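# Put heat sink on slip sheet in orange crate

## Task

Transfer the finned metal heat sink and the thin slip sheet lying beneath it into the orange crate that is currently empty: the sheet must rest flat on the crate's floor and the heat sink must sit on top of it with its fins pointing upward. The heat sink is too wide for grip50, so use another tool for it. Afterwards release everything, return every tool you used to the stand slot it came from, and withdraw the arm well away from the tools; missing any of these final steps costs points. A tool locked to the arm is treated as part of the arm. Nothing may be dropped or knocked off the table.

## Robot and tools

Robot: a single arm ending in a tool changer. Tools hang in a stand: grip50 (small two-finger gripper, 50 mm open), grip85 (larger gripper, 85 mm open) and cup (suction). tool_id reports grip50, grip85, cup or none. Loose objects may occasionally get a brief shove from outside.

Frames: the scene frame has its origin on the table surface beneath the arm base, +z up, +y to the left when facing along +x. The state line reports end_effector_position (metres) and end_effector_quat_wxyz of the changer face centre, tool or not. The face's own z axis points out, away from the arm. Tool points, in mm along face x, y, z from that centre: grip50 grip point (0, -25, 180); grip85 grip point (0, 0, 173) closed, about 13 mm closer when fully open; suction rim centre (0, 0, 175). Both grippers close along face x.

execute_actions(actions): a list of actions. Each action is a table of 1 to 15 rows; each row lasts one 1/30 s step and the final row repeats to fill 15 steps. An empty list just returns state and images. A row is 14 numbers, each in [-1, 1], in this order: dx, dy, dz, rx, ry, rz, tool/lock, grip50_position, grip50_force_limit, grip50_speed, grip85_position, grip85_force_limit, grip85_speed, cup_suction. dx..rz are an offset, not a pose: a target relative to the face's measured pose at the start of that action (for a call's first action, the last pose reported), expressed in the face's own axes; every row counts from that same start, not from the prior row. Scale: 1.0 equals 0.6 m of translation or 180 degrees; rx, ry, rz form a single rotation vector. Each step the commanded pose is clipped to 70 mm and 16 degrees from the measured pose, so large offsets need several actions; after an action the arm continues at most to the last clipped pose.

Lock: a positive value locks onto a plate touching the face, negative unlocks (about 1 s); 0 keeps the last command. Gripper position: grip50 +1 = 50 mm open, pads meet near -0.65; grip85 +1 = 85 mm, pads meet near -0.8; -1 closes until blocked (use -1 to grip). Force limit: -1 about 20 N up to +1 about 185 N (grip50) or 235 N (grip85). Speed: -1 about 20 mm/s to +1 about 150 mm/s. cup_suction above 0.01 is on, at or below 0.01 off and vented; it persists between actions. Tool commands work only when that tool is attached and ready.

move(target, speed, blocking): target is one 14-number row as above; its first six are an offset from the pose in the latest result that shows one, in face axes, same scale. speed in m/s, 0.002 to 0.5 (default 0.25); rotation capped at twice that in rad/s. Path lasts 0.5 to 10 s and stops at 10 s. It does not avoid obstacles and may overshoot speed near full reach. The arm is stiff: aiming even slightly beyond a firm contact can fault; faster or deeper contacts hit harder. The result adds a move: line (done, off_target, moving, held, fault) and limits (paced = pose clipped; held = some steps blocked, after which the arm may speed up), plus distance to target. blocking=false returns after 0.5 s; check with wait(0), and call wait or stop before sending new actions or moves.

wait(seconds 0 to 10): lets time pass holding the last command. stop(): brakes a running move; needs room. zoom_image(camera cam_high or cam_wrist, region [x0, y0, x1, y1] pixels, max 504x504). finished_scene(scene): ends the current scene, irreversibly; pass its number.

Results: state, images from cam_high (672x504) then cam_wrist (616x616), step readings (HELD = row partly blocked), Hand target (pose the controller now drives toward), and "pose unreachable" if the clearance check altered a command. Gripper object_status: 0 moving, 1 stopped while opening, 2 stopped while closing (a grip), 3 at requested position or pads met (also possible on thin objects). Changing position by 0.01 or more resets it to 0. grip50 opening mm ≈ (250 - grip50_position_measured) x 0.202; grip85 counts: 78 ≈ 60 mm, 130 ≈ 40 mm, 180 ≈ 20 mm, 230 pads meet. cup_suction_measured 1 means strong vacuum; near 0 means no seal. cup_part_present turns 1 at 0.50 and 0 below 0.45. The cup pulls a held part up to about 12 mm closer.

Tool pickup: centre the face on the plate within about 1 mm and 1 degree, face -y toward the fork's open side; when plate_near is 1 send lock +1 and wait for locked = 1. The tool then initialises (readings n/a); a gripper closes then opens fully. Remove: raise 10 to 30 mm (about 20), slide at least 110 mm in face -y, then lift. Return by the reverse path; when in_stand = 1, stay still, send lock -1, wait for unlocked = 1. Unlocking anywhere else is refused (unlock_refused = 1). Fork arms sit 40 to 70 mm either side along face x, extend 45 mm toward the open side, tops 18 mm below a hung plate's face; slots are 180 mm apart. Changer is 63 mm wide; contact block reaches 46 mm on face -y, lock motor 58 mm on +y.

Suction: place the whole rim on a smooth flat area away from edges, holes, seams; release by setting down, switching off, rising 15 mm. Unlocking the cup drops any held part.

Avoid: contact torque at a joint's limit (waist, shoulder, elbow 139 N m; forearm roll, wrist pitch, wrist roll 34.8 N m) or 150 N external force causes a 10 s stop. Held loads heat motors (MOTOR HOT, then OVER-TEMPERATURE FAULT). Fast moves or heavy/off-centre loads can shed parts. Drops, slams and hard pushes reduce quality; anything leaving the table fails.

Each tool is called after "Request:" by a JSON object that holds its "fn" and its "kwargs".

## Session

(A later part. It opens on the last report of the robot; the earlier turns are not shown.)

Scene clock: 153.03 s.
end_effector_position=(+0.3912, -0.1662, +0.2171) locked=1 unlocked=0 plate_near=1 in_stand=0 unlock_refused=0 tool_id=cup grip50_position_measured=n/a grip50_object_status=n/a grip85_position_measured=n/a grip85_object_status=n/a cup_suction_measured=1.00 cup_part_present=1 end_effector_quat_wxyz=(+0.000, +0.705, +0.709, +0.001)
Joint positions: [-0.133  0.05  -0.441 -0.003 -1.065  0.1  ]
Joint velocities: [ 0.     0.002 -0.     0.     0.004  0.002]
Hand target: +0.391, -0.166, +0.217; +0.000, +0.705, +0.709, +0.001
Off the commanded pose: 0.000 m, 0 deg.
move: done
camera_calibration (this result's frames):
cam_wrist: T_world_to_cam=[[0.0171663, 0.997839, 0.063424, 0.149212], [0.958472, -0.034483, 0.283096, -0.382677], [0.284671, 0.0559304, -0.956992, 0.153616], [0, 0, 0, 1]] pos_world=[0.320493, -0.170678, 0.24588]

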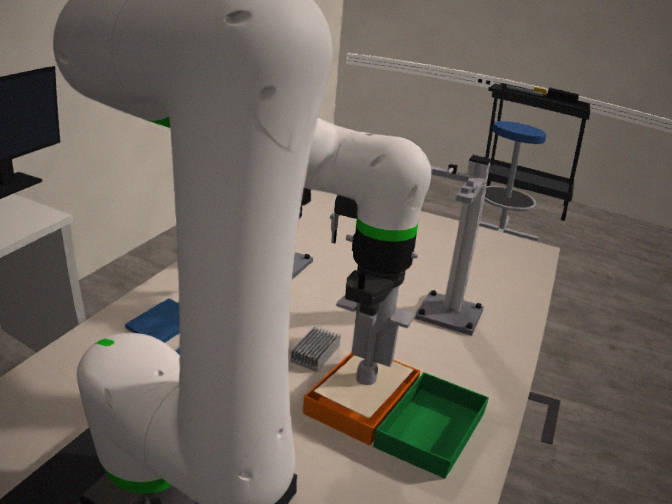

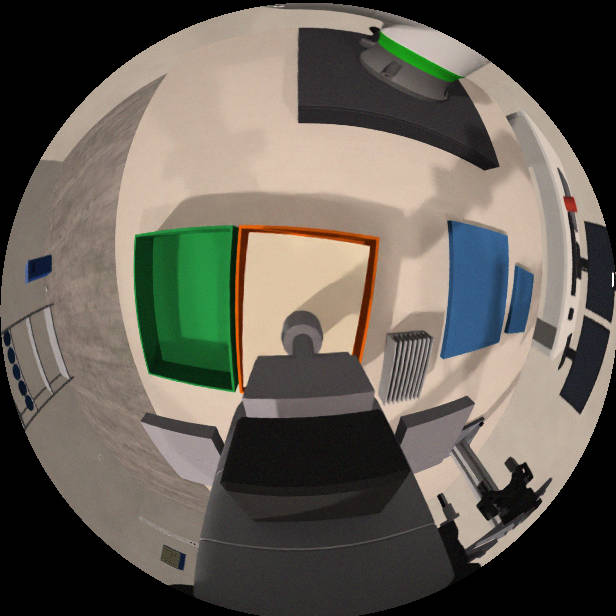

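Request:
{"fn": "move", "kwargs": {"target": [0,0,0.077,0,0,0,0,1,0,0,1,0,0,1], "speed": 0.04}}

Request:
{"fn": "execute_actions", "kwargs": {"actions": [[[0,0,0,0,0,0,0,1,0,0,1,0,0,0]]]}}

Request:
{"fn": "move", "kwargs": {"target": [0,0,-0.12,0,0,0,0,1,0,0,1,0,0,0], "speed": 0.1}}

Request:
{"fn": "move", "kwargs": {"target": [-0.0237,0.211,-0.23,0,0,0,0,1,0,0,1,0,0,0]}}

Request:
{"fn": "move", "kwargs": {"target": [0,0.2503,0,0,0,0,0,1,0,0,1,0,0,0], "speed": 0.2}}

Scene clock: 160.57 s.
end_effector_position=(+0.3913, -0.1662, +0.1710) locked=1 unlocked=0 plate_near=1 in_stand=0 unlock_refused=0 tool_id=cup grip50_position_measured=n/a grip50_object_status=n/a grip85_position_measured=n/a grip85_object_status=n/a cup_suction_measured=1.00 cup_part_present=1 end_effector_quat_wxyz=(+0.000, +0.705, +0.709, +0.001)
Joint positions: [-0.133  0.118 -0.493 -0.003 -0.946  0.1  ]
Joint velocities: [-0.     0.003 -0.002 -0.     0.004 -0.001]
Hand target: +0.391, -0.166, +0.171; +0.000, +0.705, +0.709, +0.001
Off the commanded pose: 0.000 m, 0 deg.
move: done
camera_calibration (this result's frames):
cam_wrist: T_world_to_cam=[[0.0173891, 0.997837, 0.0634011, 0.15206], [0.958463, -0.0346908, 0.283101, -0.369671], [0.284688, 0.0558447, -0.956992, 0.109495], [0, 0, 0, 1]] pos_world=[0.3205, -0.17067, 0.199799]

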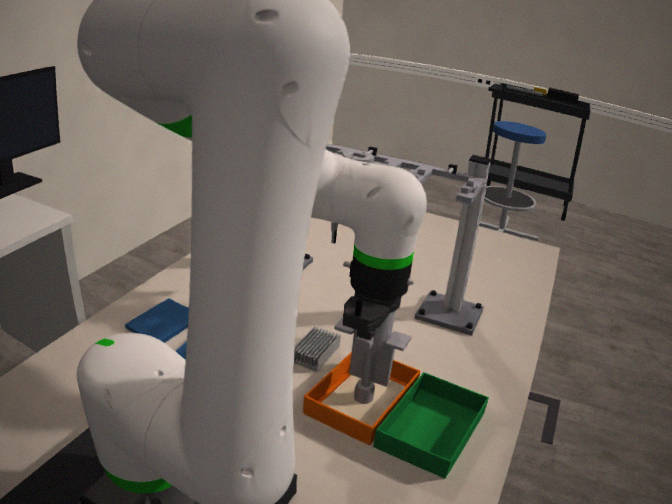

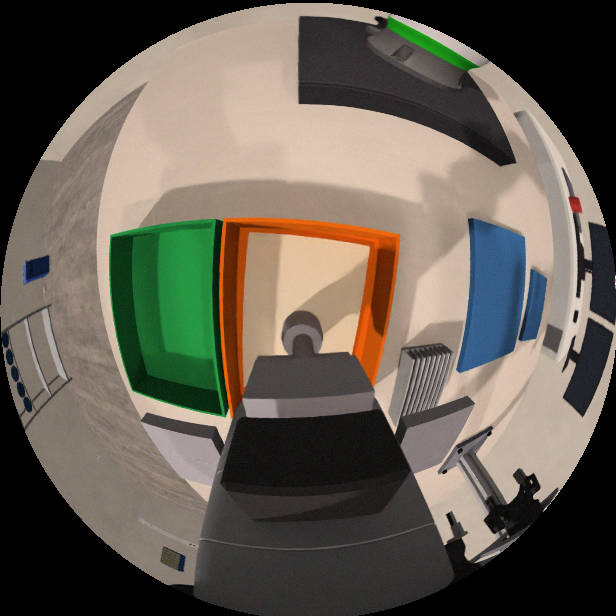

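Scene clock: 161.07 s.
end_effector_position=(+0.3913, -0.1662, +0.1710) locked=1 unlocked=0 plate_near=1 in_stand=0 unlock_refused=0 tool_id=cup grip50_position_measured=n/a grip50_object_status=n/a grip85_position_measured=n/a grip85_object_status=n/a cup_suction_measured=0.00 cup_part_present=0 end_effector_quat_wxyz=(+0.000, +0.705, +0.709, +0.001)
Joint positions: [-0.133  0.118 -0.493 -0.003 -0.946  0.1  ]
Joint velocities: [ 0.001  0.     0.    -0.    -0.    -0.001]
Hand target: +0.391, -0.166, +0.171; +0.000, +0.705, +0.709, +0.001
Off the commanded pose: 0.000 m, 0 deg.
Step readings (end_effector_position):
0: (+0.3913, -0.1662, +0.1710)
1: (+0.3913, -0.1662, +0.1710)
2: (+0.3913, -0.1662, +0.1710)
4: (+0.3913, -0.1662, +0.1710)
8: (+0.3913, -0.1662, +0.1710)
15: end_effector_position above
camera_calibration (this result's frames):
cam_wrist: T_world_to_cam=[[0.0173897, 0.997837, 0.0634016, 0.152061], [0.958465, -0.0346911, 0.283093, -0.369661], [0.28468, 0.0558453, -0.956995, 0.10947], [0, 0, 0, 1]] pos_world=[0.320499, -0.170669, 0.19977]

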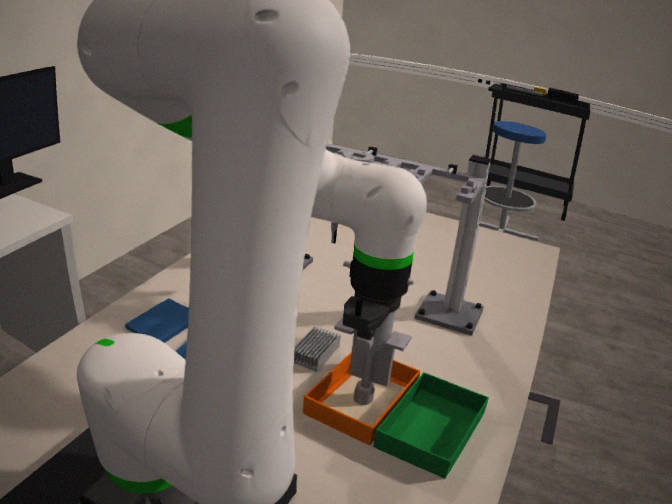

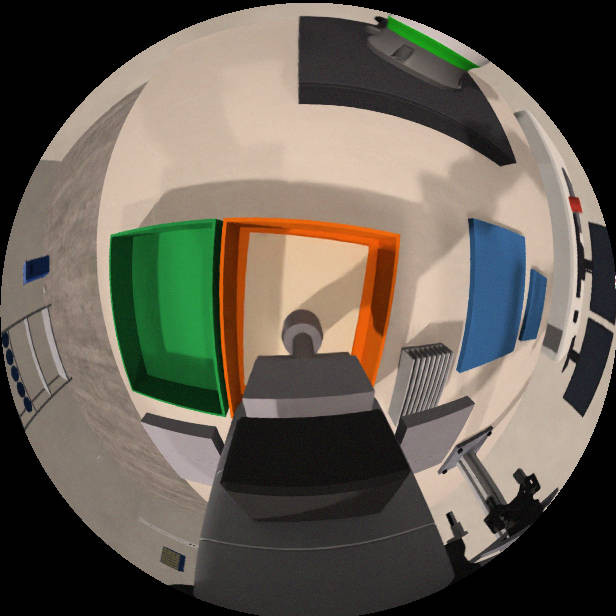

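Scene clock: 162.17 s.
end_effector_position=(+0.3912, -0.1662, +0.2429) locked=1 unlocked=0 plate_near=1 in_stand=0 unlock_refused=0 tool_id=cup grip50_position_measured=n/a grip50_object_status=n/a grip85_position_measured=n/a grip85_object_status=n/a cup_suction_measured=0.00 cup_part_present=0 end_effector_quat_wxyz=(+0.000, +0.705, +0.709, +0.001)
Joint positions: [-0.133  0.019 -0.407 -0.002 -1.131  0.1  ]
Joint velocities: [ 0.001 -0.001  0.002 -0.002 -0.004 -0.001]
Hand target: +0.391, -0.166, +0.243; +0.000, +0.705, +0.709, +0.001
Off the commanded pose: 0.000 m, 0 deg.
move: done
camera_calibration (this result's frames):
cam_wrist: T_world_to_cam=[[0.0171665, 0.997838, 0.0634359, 0.147589], [0.958475, -0.0344859, 0.283084, -0.38995], [0.28466, 0.0559422, -0.956995, 0.178288], [0, 0, 0, 1]] pos_world=[0.320472, -0.170692, 0.271647]

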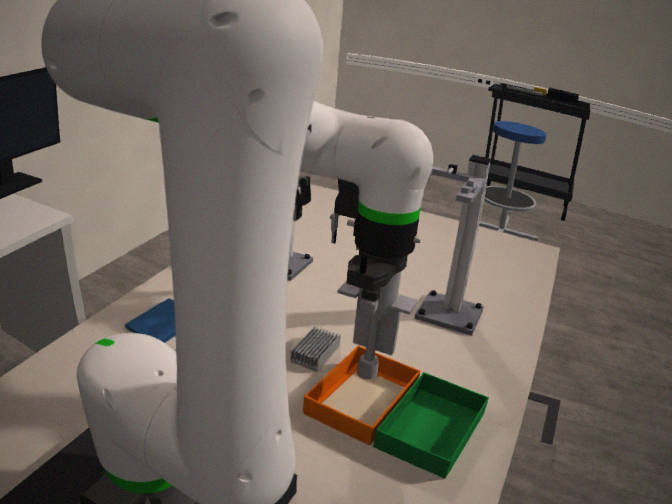

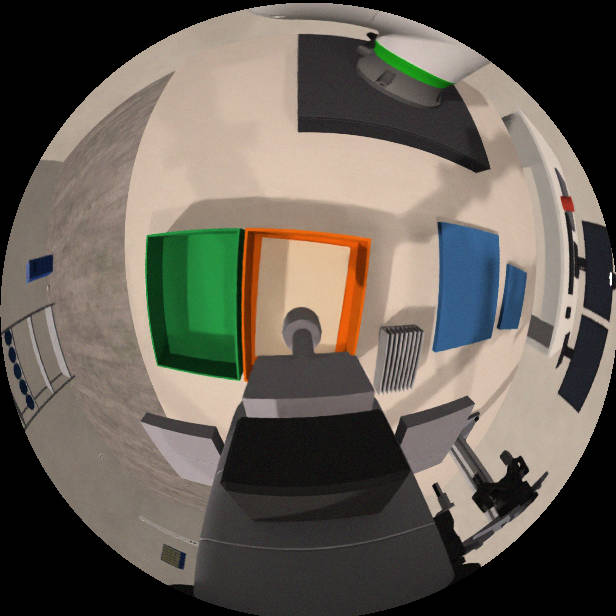

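Scene clock: 163.47 s.
end_effector_position=(+0.5178, -0.1795, +0.3809) locked=1 unlocked=0 plate_near=1 in_stand=0 unlock_refused=0 tool_id=cup grip50_position_measured=n/a grip50_object_status=n/a grip85_position_measured=n/a grip85_object_status=n/a cup_suction_measured=0.00 cup_part_present=0 end_effector_quat_wxyz=(+0.000, +0.705, +0.709, +0.001)
Joint positions: [-0.136  0.236  0.174 -0.002 -1.495  0.102]
Joint velocities: [-0.001  0.004  0.006 -0.001 -0.003  0.001]
Hand target: +0.518, -0.180, +0.381; +0.000, +0.705, +0.709, +0.001
Off the commanded pose: 0.000 m, 0 deg.
move: done
camera_calibration (this result's frames):
cam_wrist: T_world_to_cam=[[0.0168278, 0.997843, 0.0634511, 0.150136], [0.95845, -0.0341721, 0.283207, -0.550794], [0.284765, 0.0560489, -0.956957, 0.275034], [0, 0, 0, 1]] pos_world=[0.447062, -0.184049, 0.409659]

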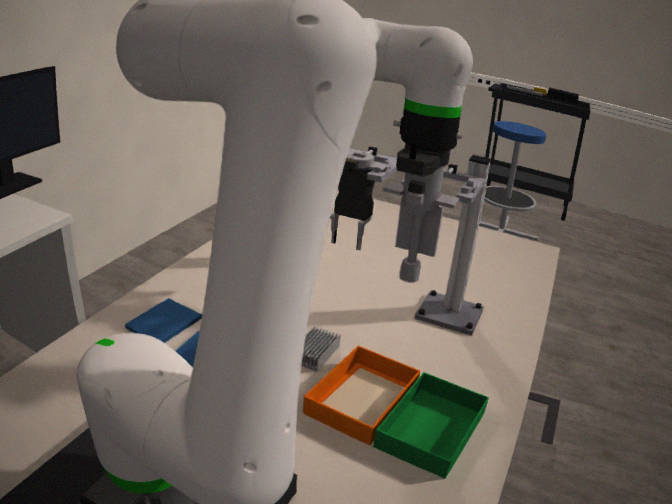

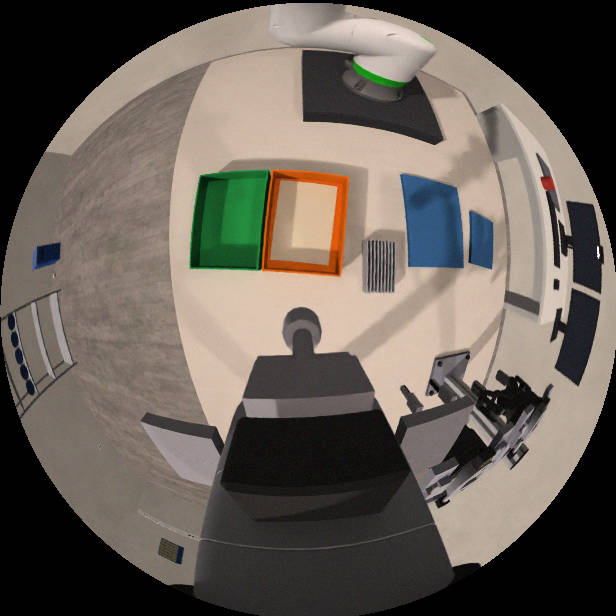

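Scene clock: 164.77 s.
end_effector_position=(+0.6679, -0.1785, +0.3810) locked=1 unlocked=0 plate_near=1 in_stand=0 unlock_refused=0 tool_id=cup grip50_position_measured=n/a grip50_object_status=n/a grip85_position_measured=n/a grip85_object_status=n/a cup_suction_measured=0.00 cup_part_present=0 end_effector_quat_wxyz=(+0.000, +0.705, +0.709, +0.001)
Joint positions: [-0.114  0.637  0.741 -0.002 -1.66   0.079]
Joint velocities: [-0.     0.004  0.007 -0.001 -0.006  0.006]
Hand target: +0.668, -0.179, +0.381; +0.000, +0.705, +0.709, +0.001
Off the commanded pose: 0.000 m, 0 deg.
move: done
camera_calibration (this result's frames):
cam_wrist: T_world_to_cam=[[0.0169576, 0.997845, 0.0633824, 0.146544], [0.958393, -0.0342875, 0.283384, -0.694734], [0.284947, 0.0559397, -0.95691, 0.232185], [0, 0, 0, 1]] pos_world=[0.597183, -0.183038, 0.409768]

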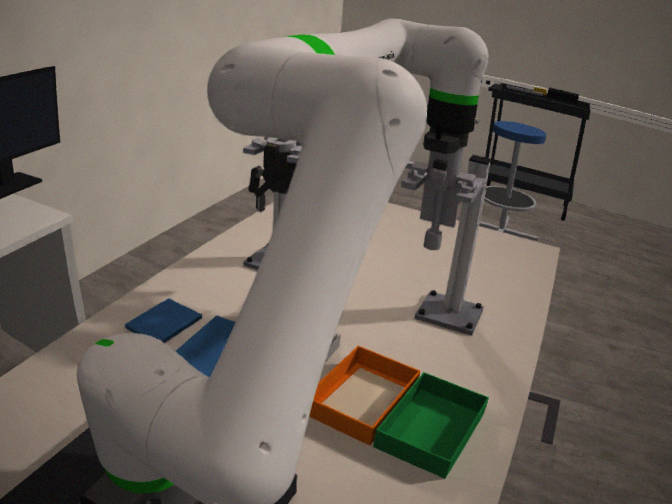

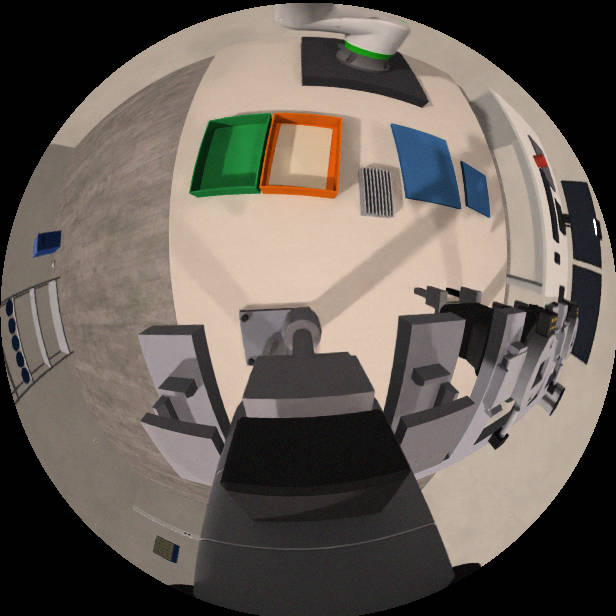

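Request:
{"fn": "move", "kwargs": {"target": [-0.0003,0,0.0328,0,0,0,0,1,0,0,1,0,0,0], "speed": 0.025}}

Request:
{"fn": "execute_actions", "kwargs": {"actions": [[[0,0,0,0,0,0,-1,1,0,0,1,0,0,0]],[[0,0,0,0,0,0,-1,1,0,0,1,0,0,0]],[[0,0,0,0,0,0,-1,1,0,0,1,0,0,0]]]}}

Request:
{"fn": "move", "kwargs": {"target": [0,0,-0.047,0,0,0,0,1,0,0,1,0,0,0], "speed": 0.06}}

Scene clock: 169.57 s.
end_effector_position=(+0.6680, -0.1787, +0.3615) locked=1 unlocked=0 plate_near=1 in_stand=1 unlock_refused=0 tool_id=cup grip50_position_measured=n/a grip50_object_status=n/a grip85_position_measured=n/a grip85_object_status=n/a cup_suction_measured=0.00 cup_part_present=0 end_effector_quat_wxyz=(+0.000, +0.705, +0.709, +0.001)
Joint positions: [-0.114  0.633  0.689 -0.002 -1.612  0.079]
Joint velocities: [ 0.    -0.001 -0.005  0.002  0.003  0.001]
Hand target: +0.668, -0.179, +0.361; +0.000, +0.705, +0.709, +0.001
Off the commanded pose: 0.000 m, 0 deg.
move: done
camera_calibration (this result's frames):
cam_wrist: T_world_to_cam=[[0.0169608, 0.997841, 0.0634504, 0.14793], [0.958394, -0.0343098, 0.28338, -0.689208], [0.284946, 0.0560041, -0.956906, 0.21347], [0, 0, 0, 1]] pos_world=[0.597196, -0.183213, 0.390193]

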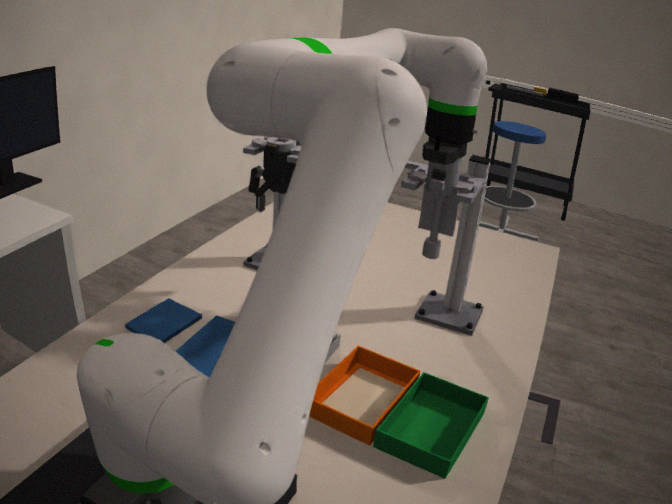

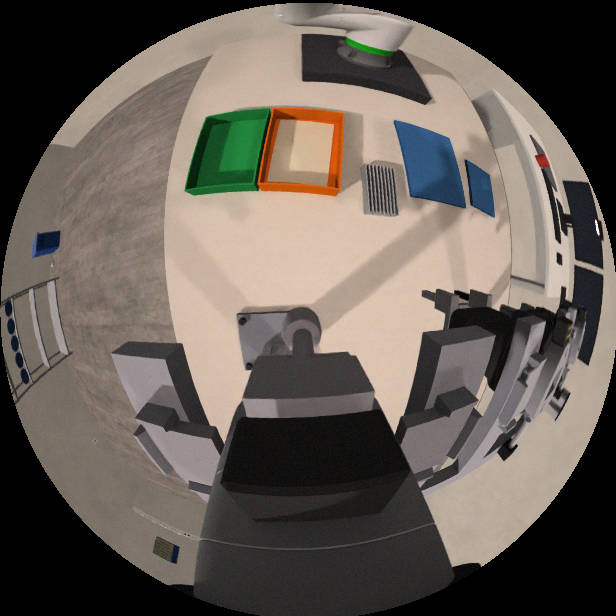

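Scene clock: 171.07 s.
end_effector_position=(+0.6679, -0.1787, +0.3614) locked=0 unlocked=1 plate_near=1 in_stand=1 unlock_refused=0 tool_id=none grip50_position_measured=n/a grip50_object_status=n/a grip85_position_measured=n/a grip85_object_status=n/a cup_suction_measured=n/a cup_part_present=n/a end_effector_quat_wxyz=(+0.000, +0.705, +0.709, +0.001)
Joint positions: [-0.114  0.633  0.689 -0.002 -1.612  0.079]
Joint velocities: [0.001 0.002 0.001 0.    0.    0.003]
Hand target: +0.668, -0.179, +0.361; +0.000, +0.705, +0.709, +0.001
Off the commanded pose: 0.000 m, 0 deg.
Step readings (end_effector_position; steps 1 to 15: 1st action; 16 to 30: 2nd action; 31 to 45: 3rd action):
0: (+0.6680, -0.1787, +0.3615)
1: (+0.6679, -0.1787, +0.3614)
2: (+0.6679, -0.1787, +0.3614)
4: (+0.6679, -0.1787, +0.3614)
8: (+0.6679, -0.1787, +0.3614)
15: (+0.6679, -0.1787, +0.3614)
16: (+0.6679, -0.1787, +0.3614)
17: (+0.6679, -0.1787, +0.3614)
19: (+0.6679, -0.1787, +0.3614)
23: (+0.6679, -0.1787, +0.3614)
30: (+0.6679, -0.1787, +0.3614)
31: (+0.6679, -0.1787, +0.3614)
32: (+0.6679, -0.1787, +0.3614)
34: (+0.6679, -0.1787, +0.3614)
38: (+0.6679, -0.1787, +0.3614)
45: end_effector_position above
camera_calibration (this result's frames):
cam_wrist: T_world_to_cam=[[0.0169689, 0.997843, 0.0634203, 0.147946], [0.958416, -0.0343045, 0.283304, -0.689162], [0.284868, 0.0559757, -0.956931, 0.213492], [0, 0, 0, 1]] pos_world=[0.597177, -0.183218, 0.390156]

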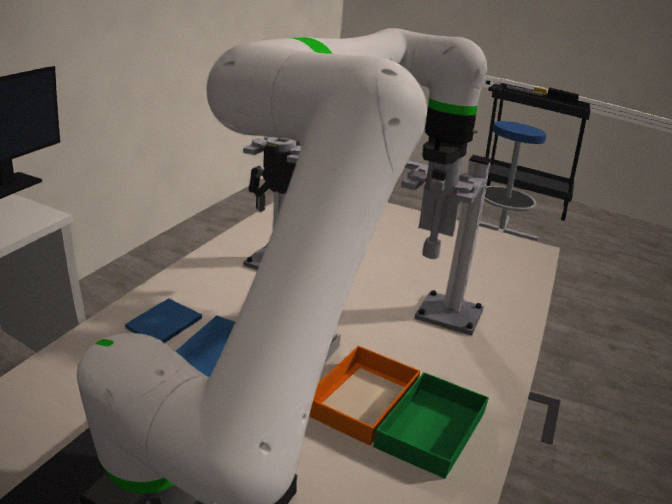

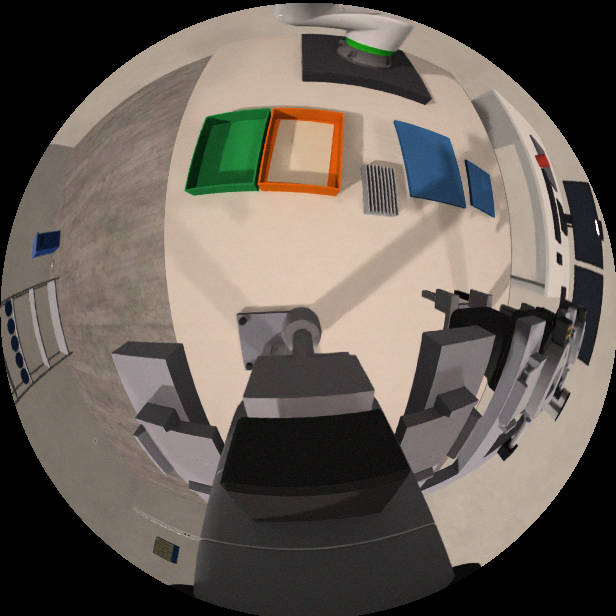

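Scene clock: 171.87 s.
end_effector_position=(+0.6679, -0.1787, +0.3895) locked=0 unlocked=1 plate_near=0 in_stand=0 unlock_refused=0 tool_id=none grip50_position_measured=n/a grip50_object_status=n/a grip85_position_measured=n/a grip85_object_status=n/a cup_suction_measured=n/a cup_part_present=n/a end_effector_quat_wxyz=(+0.000, +0.705, +0.709, +0.001)
Joint positions: [-0.114  0.64   0.765 -0.002 -1.681  0.079]
Joint velocities: [ 0.001  0.001  0.004  0.    -0.003  0.001]
Hand target: +0.668, -0.179, +0.390; +0.000, +0.705, +0.709, +0.001
Off the commanded pose: 0.000 m, 0 deg.
move: done
camera_calibration (this result's frames):
cam_wrist: T_world_to_cam=[[0.0168511, 0.997855, 0.0632557, 0.146309], [0.958419, -0.034145, 0.283316, -0.697088], [0.284868, 0.0558513, -0.956938, 0.240379], [0, 0, 0, 1]] pos_world=[0.597161, -0.183222, 0.41827]

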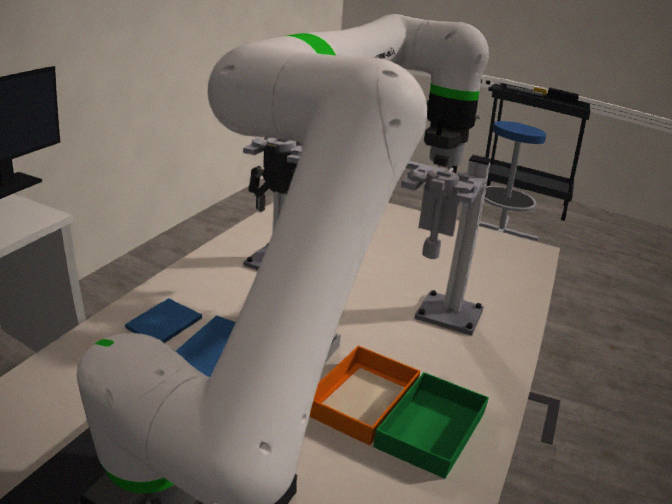

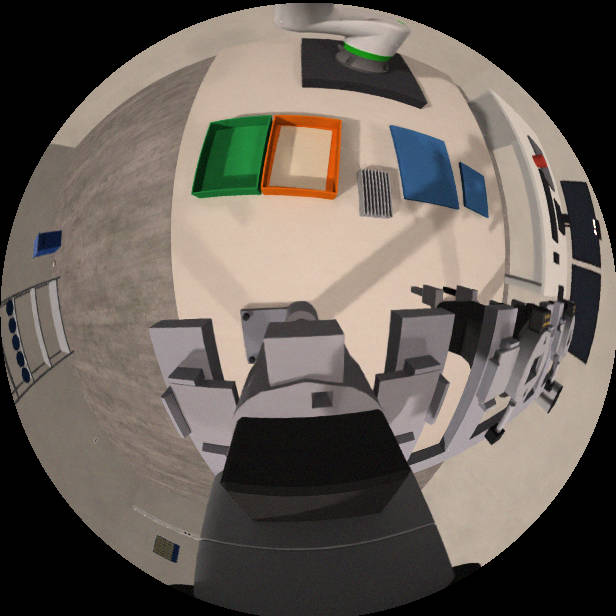

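Request:
{"fn": "move", "kwargs": {"target": [0.5992,0,0,0,0,-0.002,0,1,0,0,1,0,0,0]}}

Scene clock: 175.47 s.
end_effector_position=(+0.6655, +0.1807, +0.3894) locked=0 unlocked=1 plate_near=0 in_stand=0 unlock_refused=0 tool_id=none grip50_position_measured=n/a grip50_object_status=n/a grip85_position_measured=n/a grip85_object_status=n/a cup_suction_measured=n/a cup_part_present=n/a end_effector_quat_wxyz=(+0.000, +0.703, +0.711, +0.001)
Joint positions: [ 0.419  0.634  0.753  0.006 -1.677 -0.447]
Joint velocities: [ 0.001  0.001  0.004  0.    -0.001 -0.001]
Hand target: +0.666, +0.181, +0.389; +0.000, +0.703, +0.711, +0.001
Off the commanded pose: 0.000 m, 0 deg.
move: done
camera_calibration (this result's frames):
cam_wrist: T_world_to_cam=[[0.0106336, 0.99794, 0.0632712, -0.208207], [0.958743, -0.0281509, 0.282878, -0.683579], [0.284076, 0.0576528, -0.957067, 0.221091], [0, 0, 0, 1]] pos_world=[0.594784, 0.175788, 0.418142]

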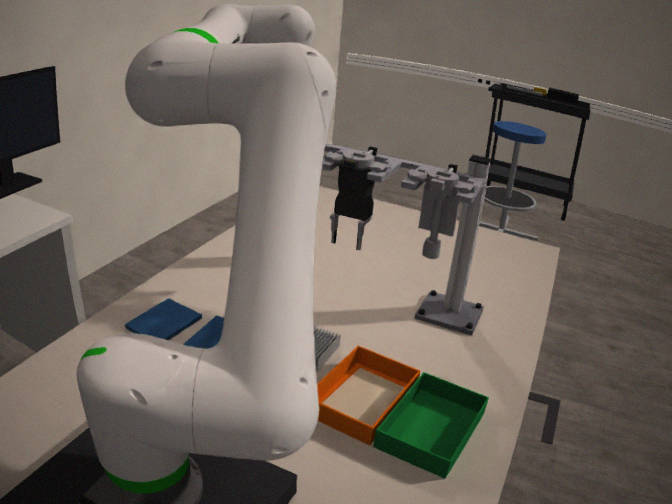

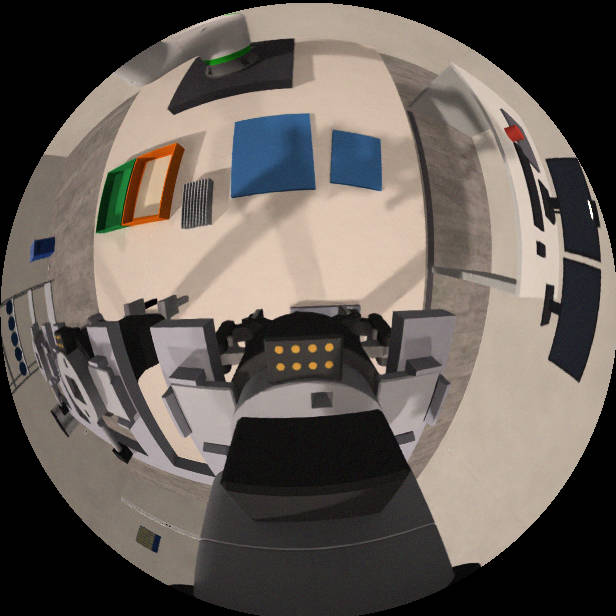

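Request:
{"fn": "move", "kwargs": {"target": [0,0,0.0468,0,0,0,0,1,0,0,1,0,0,0], "speed": 0.02}}

Request:
{"fn": "execute_actions", "kwargs": {"actions": [[[0,0,0.0003,0,0,0,1,1,0,0,1,0,0,0]],[[0,0,0,0,0,0,1,1,0,0,1,0,0,0]],[[0,0,0,0,0,0,1,1,0,0,1,0,0,0]]]}}

Request:
{"fn": "move", "kwargs": {"target": [0,0,-0.033,0,0,0,0,1,0,0,1,0,0,0], "speed": 0.03}}

Request:
{"fn": "move", "kwargs": {"target": [0,-0.25,0,0,0,0,0,1,0,0,1,0,0,0], "speed": 0.2}}

Request:
{"fn": "move", "kwargs": {"target": [-0.3395,-0.0807,0.19,0,0,0,0,1,0,0,1,0,0,0]}}

Scene clock: 183.13 s.
end_effector_position=(+0.6655, +0.1807, +0.3614) locked=0 unlocked=1 plate_near=1 in_stand=1 unlock_refused=0 tool_id=none grip50_position_measured=n/a grip50_object_status=n/a grip85_position_measured=n/a grip85_object_status=n/a cup_suction_measured=n/a cup_part_present=n/a end_effector_quat_wxyz=(+0.000, +0.703, +0.711, +0.001)
Joint positions: [ 0.419  0.627  0.677  0.006 -1.608 -0.447]
Joint velocities: [ 0.001 -0.    -0.002  0.     0.004  0.   ]
Hand target: +0.666, +0.181, +0.361; +0.000, +0.703, +0.711, +0.001
Off the commanded pose: 0.000 m, 0 deg.
move: done
camera_calibration (this result's frames):
cam_wrist: T_world_to_cam=[[0.0107031, 0.997939, 0.063272, -0.206459], [0.958747, -0.0282167, 0.282858, -0.675658], [0.284061, 0.0576344, -0.957073, 0.194322], [0, 0, 0, 1]] pos_world=[0.594795, 0.175769, 0.390158]

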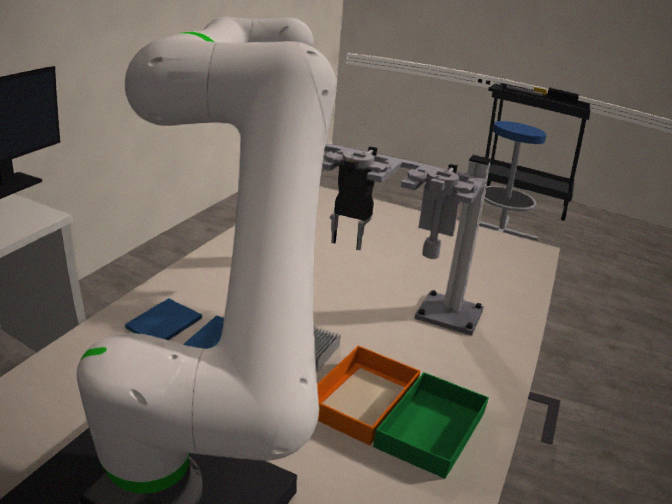

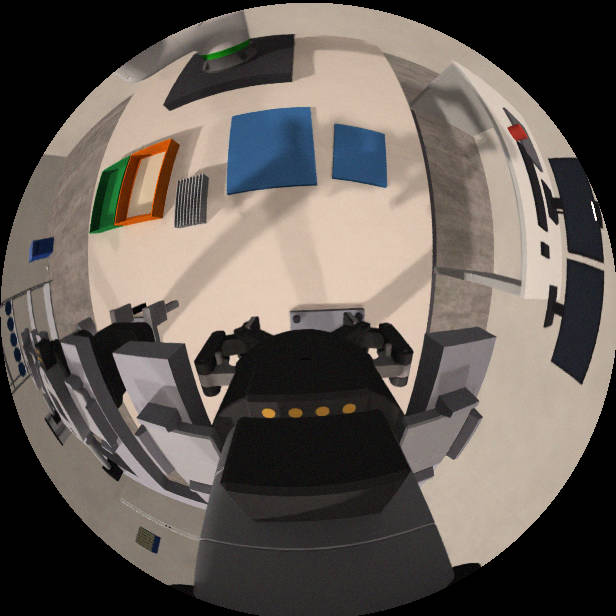

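Scene clock: 184.63 s.
end_effector_position=(+0.6655, +0.1807, +0.3613) locked=1 unlocked=0 plate_near=1 in_stand=1 unlock_refused=0 tool_id=grip85 grip50_position_measured=n/a grip50_object_status=n/a grip85_position_measured=n/a grip85_object_status=n/a cup_suction_measured=n/a cup_part_present=n/a end_effector_quat_wxyz=(+0.000, +0.703, +0.711, +0.001)
Joint positions: [ 0.419  0.627  0.677  0.006 -1.607 -0.447]
Joint velocities: [-0.001 -0.001 -0.001 -0.    -0.001 -0.   ]
Hand target: +0.666, +0.181, +0.361; +0.000, +0.703, +0.711, +0.001
Off the commanded pose: 0.000 m, 0 deg.
Step readings (end_effector_position; steps 1 to 15: 1st action; 16 to 30: 2nd action; 31 to 45: 3rd action):
0: (+0.6655, +0.1807, +0.3614)
1: (+0.6655, +0.1807, +0.3614)
2: (+0.6655, +0.1807, +0.3613)
4: (+0.6655, +0.1807, +0.3613)
8: (+0.6655, +0.1807, +0.3612)
15: (+0.6655, +0.1807, +0.3612)
16: (+0.6655, +0.1807, +0.3612)
17: (+0.6655, +0.1807, +0.3612)
19: (+0.6655, +0.1807, +0.3612)
23: (+0.6655, +0.1807, +0.3612)
30: (+0.6655, +0.1807, +0.3613)
31: (+0.6655, +0.1807, +0.3613)
32: (+0.6655, +0.1807, +0.3613)
34: (+0.6655, +0.1807, +0.3613)
38: (+0.6655, +0.1807, +0.3613)
45: end_effector_position above
camera_calibration (this result's frames):
cam_wrist: T_world_to_cam=[[0.0107059, 0.997936, 0.0633182, -0.206459], [0.958684, -0.0282453, 0.283069, -0.675674], [0.284273, 0.0576716, -0.957007, 0.19406], [0, 0, 0, 1]] pos_world=[0.594802, 0.175756, 0.390051]

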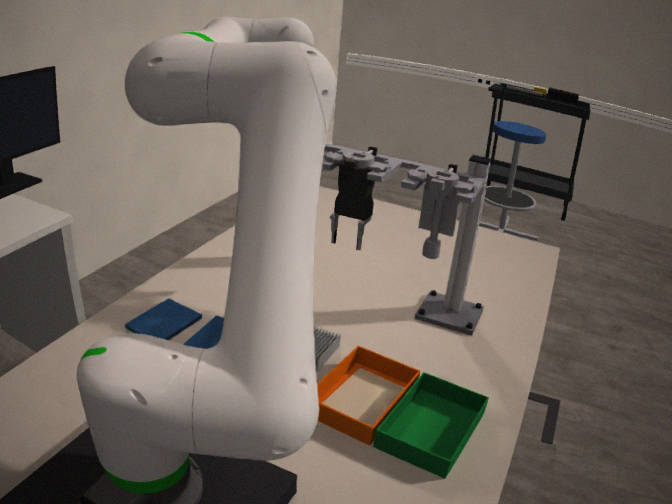

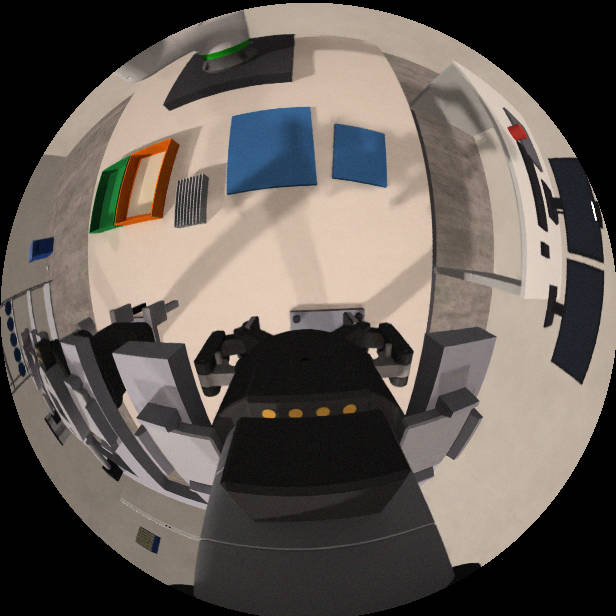

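Scene clock: 185.60 s.
end_effector_position=(+0.6655, +0.1807, +0.3810) locked=1 unlocked=0 plate_near=1 in_stand=0 unlock_refused=0 tool_id=grip85 grip50_position_measured=n/a grip50_object_status=n/a grip85_position_measured=n/a grip85_object_status=n/a cup_suction_measured=n/a cup_part_present=n/a end_effector_quat_wxyz=(+0.000, +0.703, +0.711, +0.001)
Joint positions: [ 0.419  0.631  0.729  0.006 -1.655 -0.447]
Joint velocities: [-0.     0.001  0.003  0.    -0.002 -0.002]
Hand target: +0.666, +0.181, +0.381; +0.000, +0.703, +0.711, +0.001
Off the commanded pose: 0.000 m, 0 deg.
move: done
camera_calibration (this result's frames):
cam_wrist: T_world_to_cam=[[0.0108661, 0.997937, 0.0632684, -0.207801], [0.95867, -0.0283869, 0.2831, -0.681221], [0.284312, 0.0575773, -0.957001, 0.212927], [0, 0, 0, 1]] pos_world=[0.594786, 0.175775, 0.409772]

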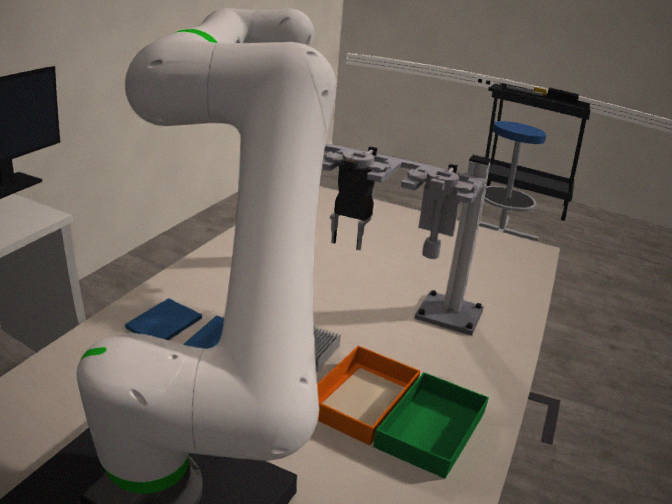

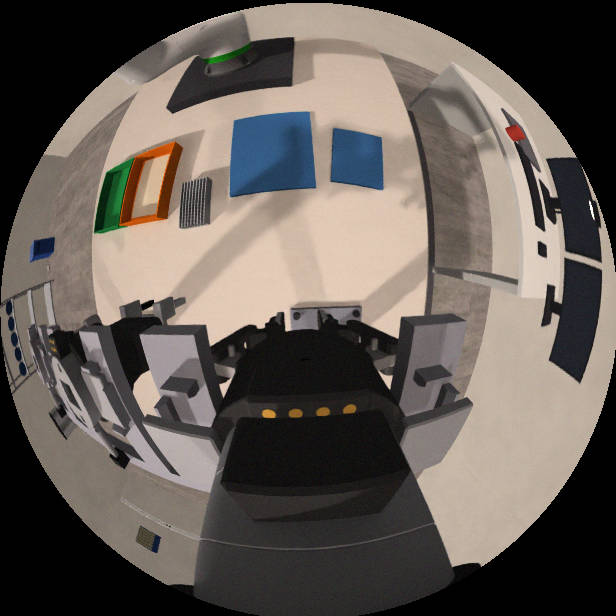

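Scene clock: 186.83 s.
end_effector_position=(+0.5156, +0.1788, +0.3808) locked=1 unlocked=0 plate_near=1 in_stand=0 unlock_refused=0 tool_id=grip85 grip50_position_measured=n/a grip50_object_status=n/a grip85_position_measured=n/a grip85_object_status=n/a cup_suction_measured=n/a cup_part_present=n/a end_effector_quat_wxyz=(+0.000, +0.703, +0.711, +0.000)
Joint positions: [ 0.542  0.23   0.164  0.007 -1.492 -0.57 ]
Joint velocities: [ 0.003 -0.003 -0.005  0.001  0.002 -0.002]
Hand target: +0.515, +0.179, +0.381; +0.000, +0.703, +0.711, +0.001
Off the commanded pose: 0.000 m, 0 deg.
move: done
camera_calibration (this result's frames):
cam_wrist: T_world_to_cam=[[0.0110388, 0.997938, 0.0632342, -0.20435], [0.95874, -0.0285279, 0.282848, -0.537391], [0.284069, 0.0575029, -0.957078, 0.255623], [0, 0, 0, 1]] pos_world=[0.44486, 0.173899, 0.409573]

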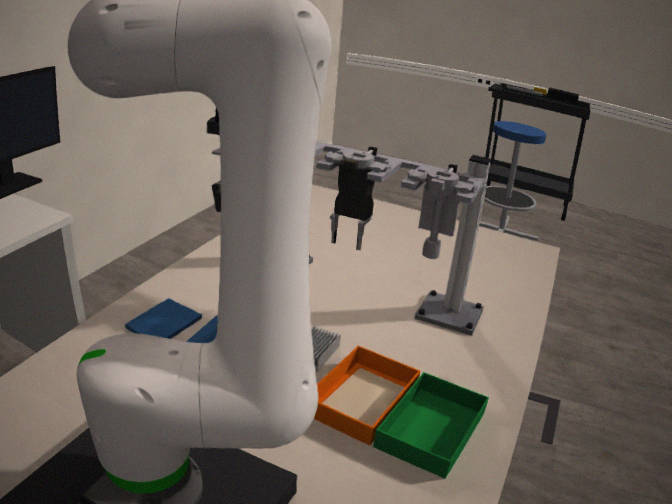

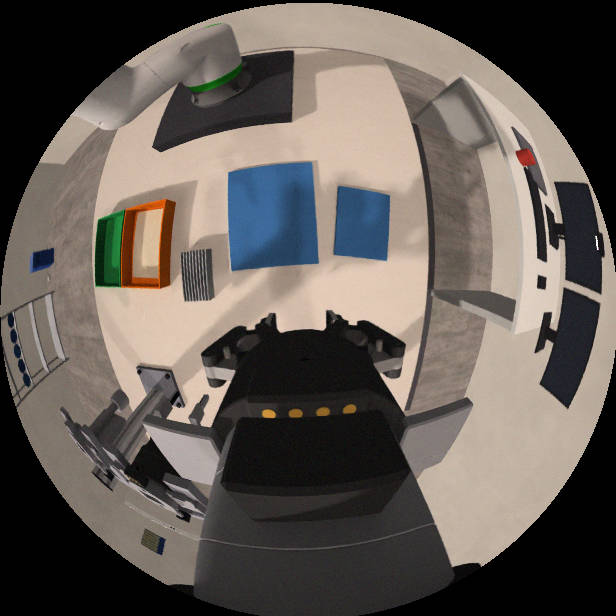

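Scene clock: 188.30 s.
end_effector_position=(+0.4699, -0.0255, +0.2669) locked=1 unlocked=0 plate_near=1 in_stand=0 unlock_refused=0 tool_id=grip85 grip50_position_measured=n/a grip50_object_status=n/a grip85_position_measured=3 grip85_object_status=3 cup_suction_measured=n/a cup_part_present=n/a end_effector_quat_wxyz=(+0.000, +0.703, +0.711, +0.001)
Joint positions: [ 0.188  0.105 -0.253  0.003 -1.198 -0.218]
Joint velocities: [-0.003  0.001 -0.002  0.     0.002  0.003]
Hand target: +0.470, -0.026, +0.267; +0.000, +0.703, +0.711, +0.001
Off the commanded pose: 0.000 m, 0 deg.
move: done
camera_calibration (this result's frames):
cam_wrist: T_world_to_cam=[[0.0113006, 0.997939, 0.0631736, 0.00711821], [0.95862, -0.0287848, 0.283228, -0.467224], [0.284463, 0.0573589, -0.95697, 0.171165], [0, 0, 0, 1]] pos_world=[0.39912, -0.0303703, 0.295681]

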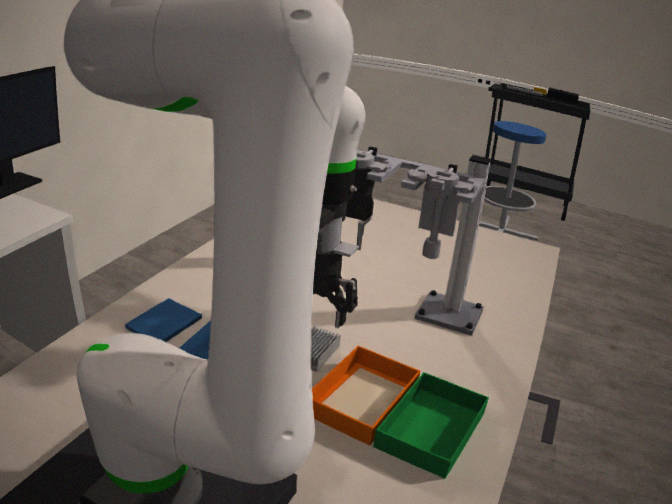

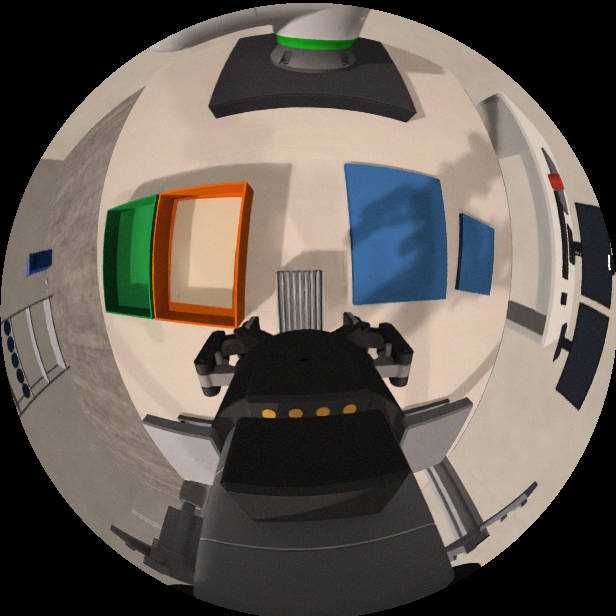

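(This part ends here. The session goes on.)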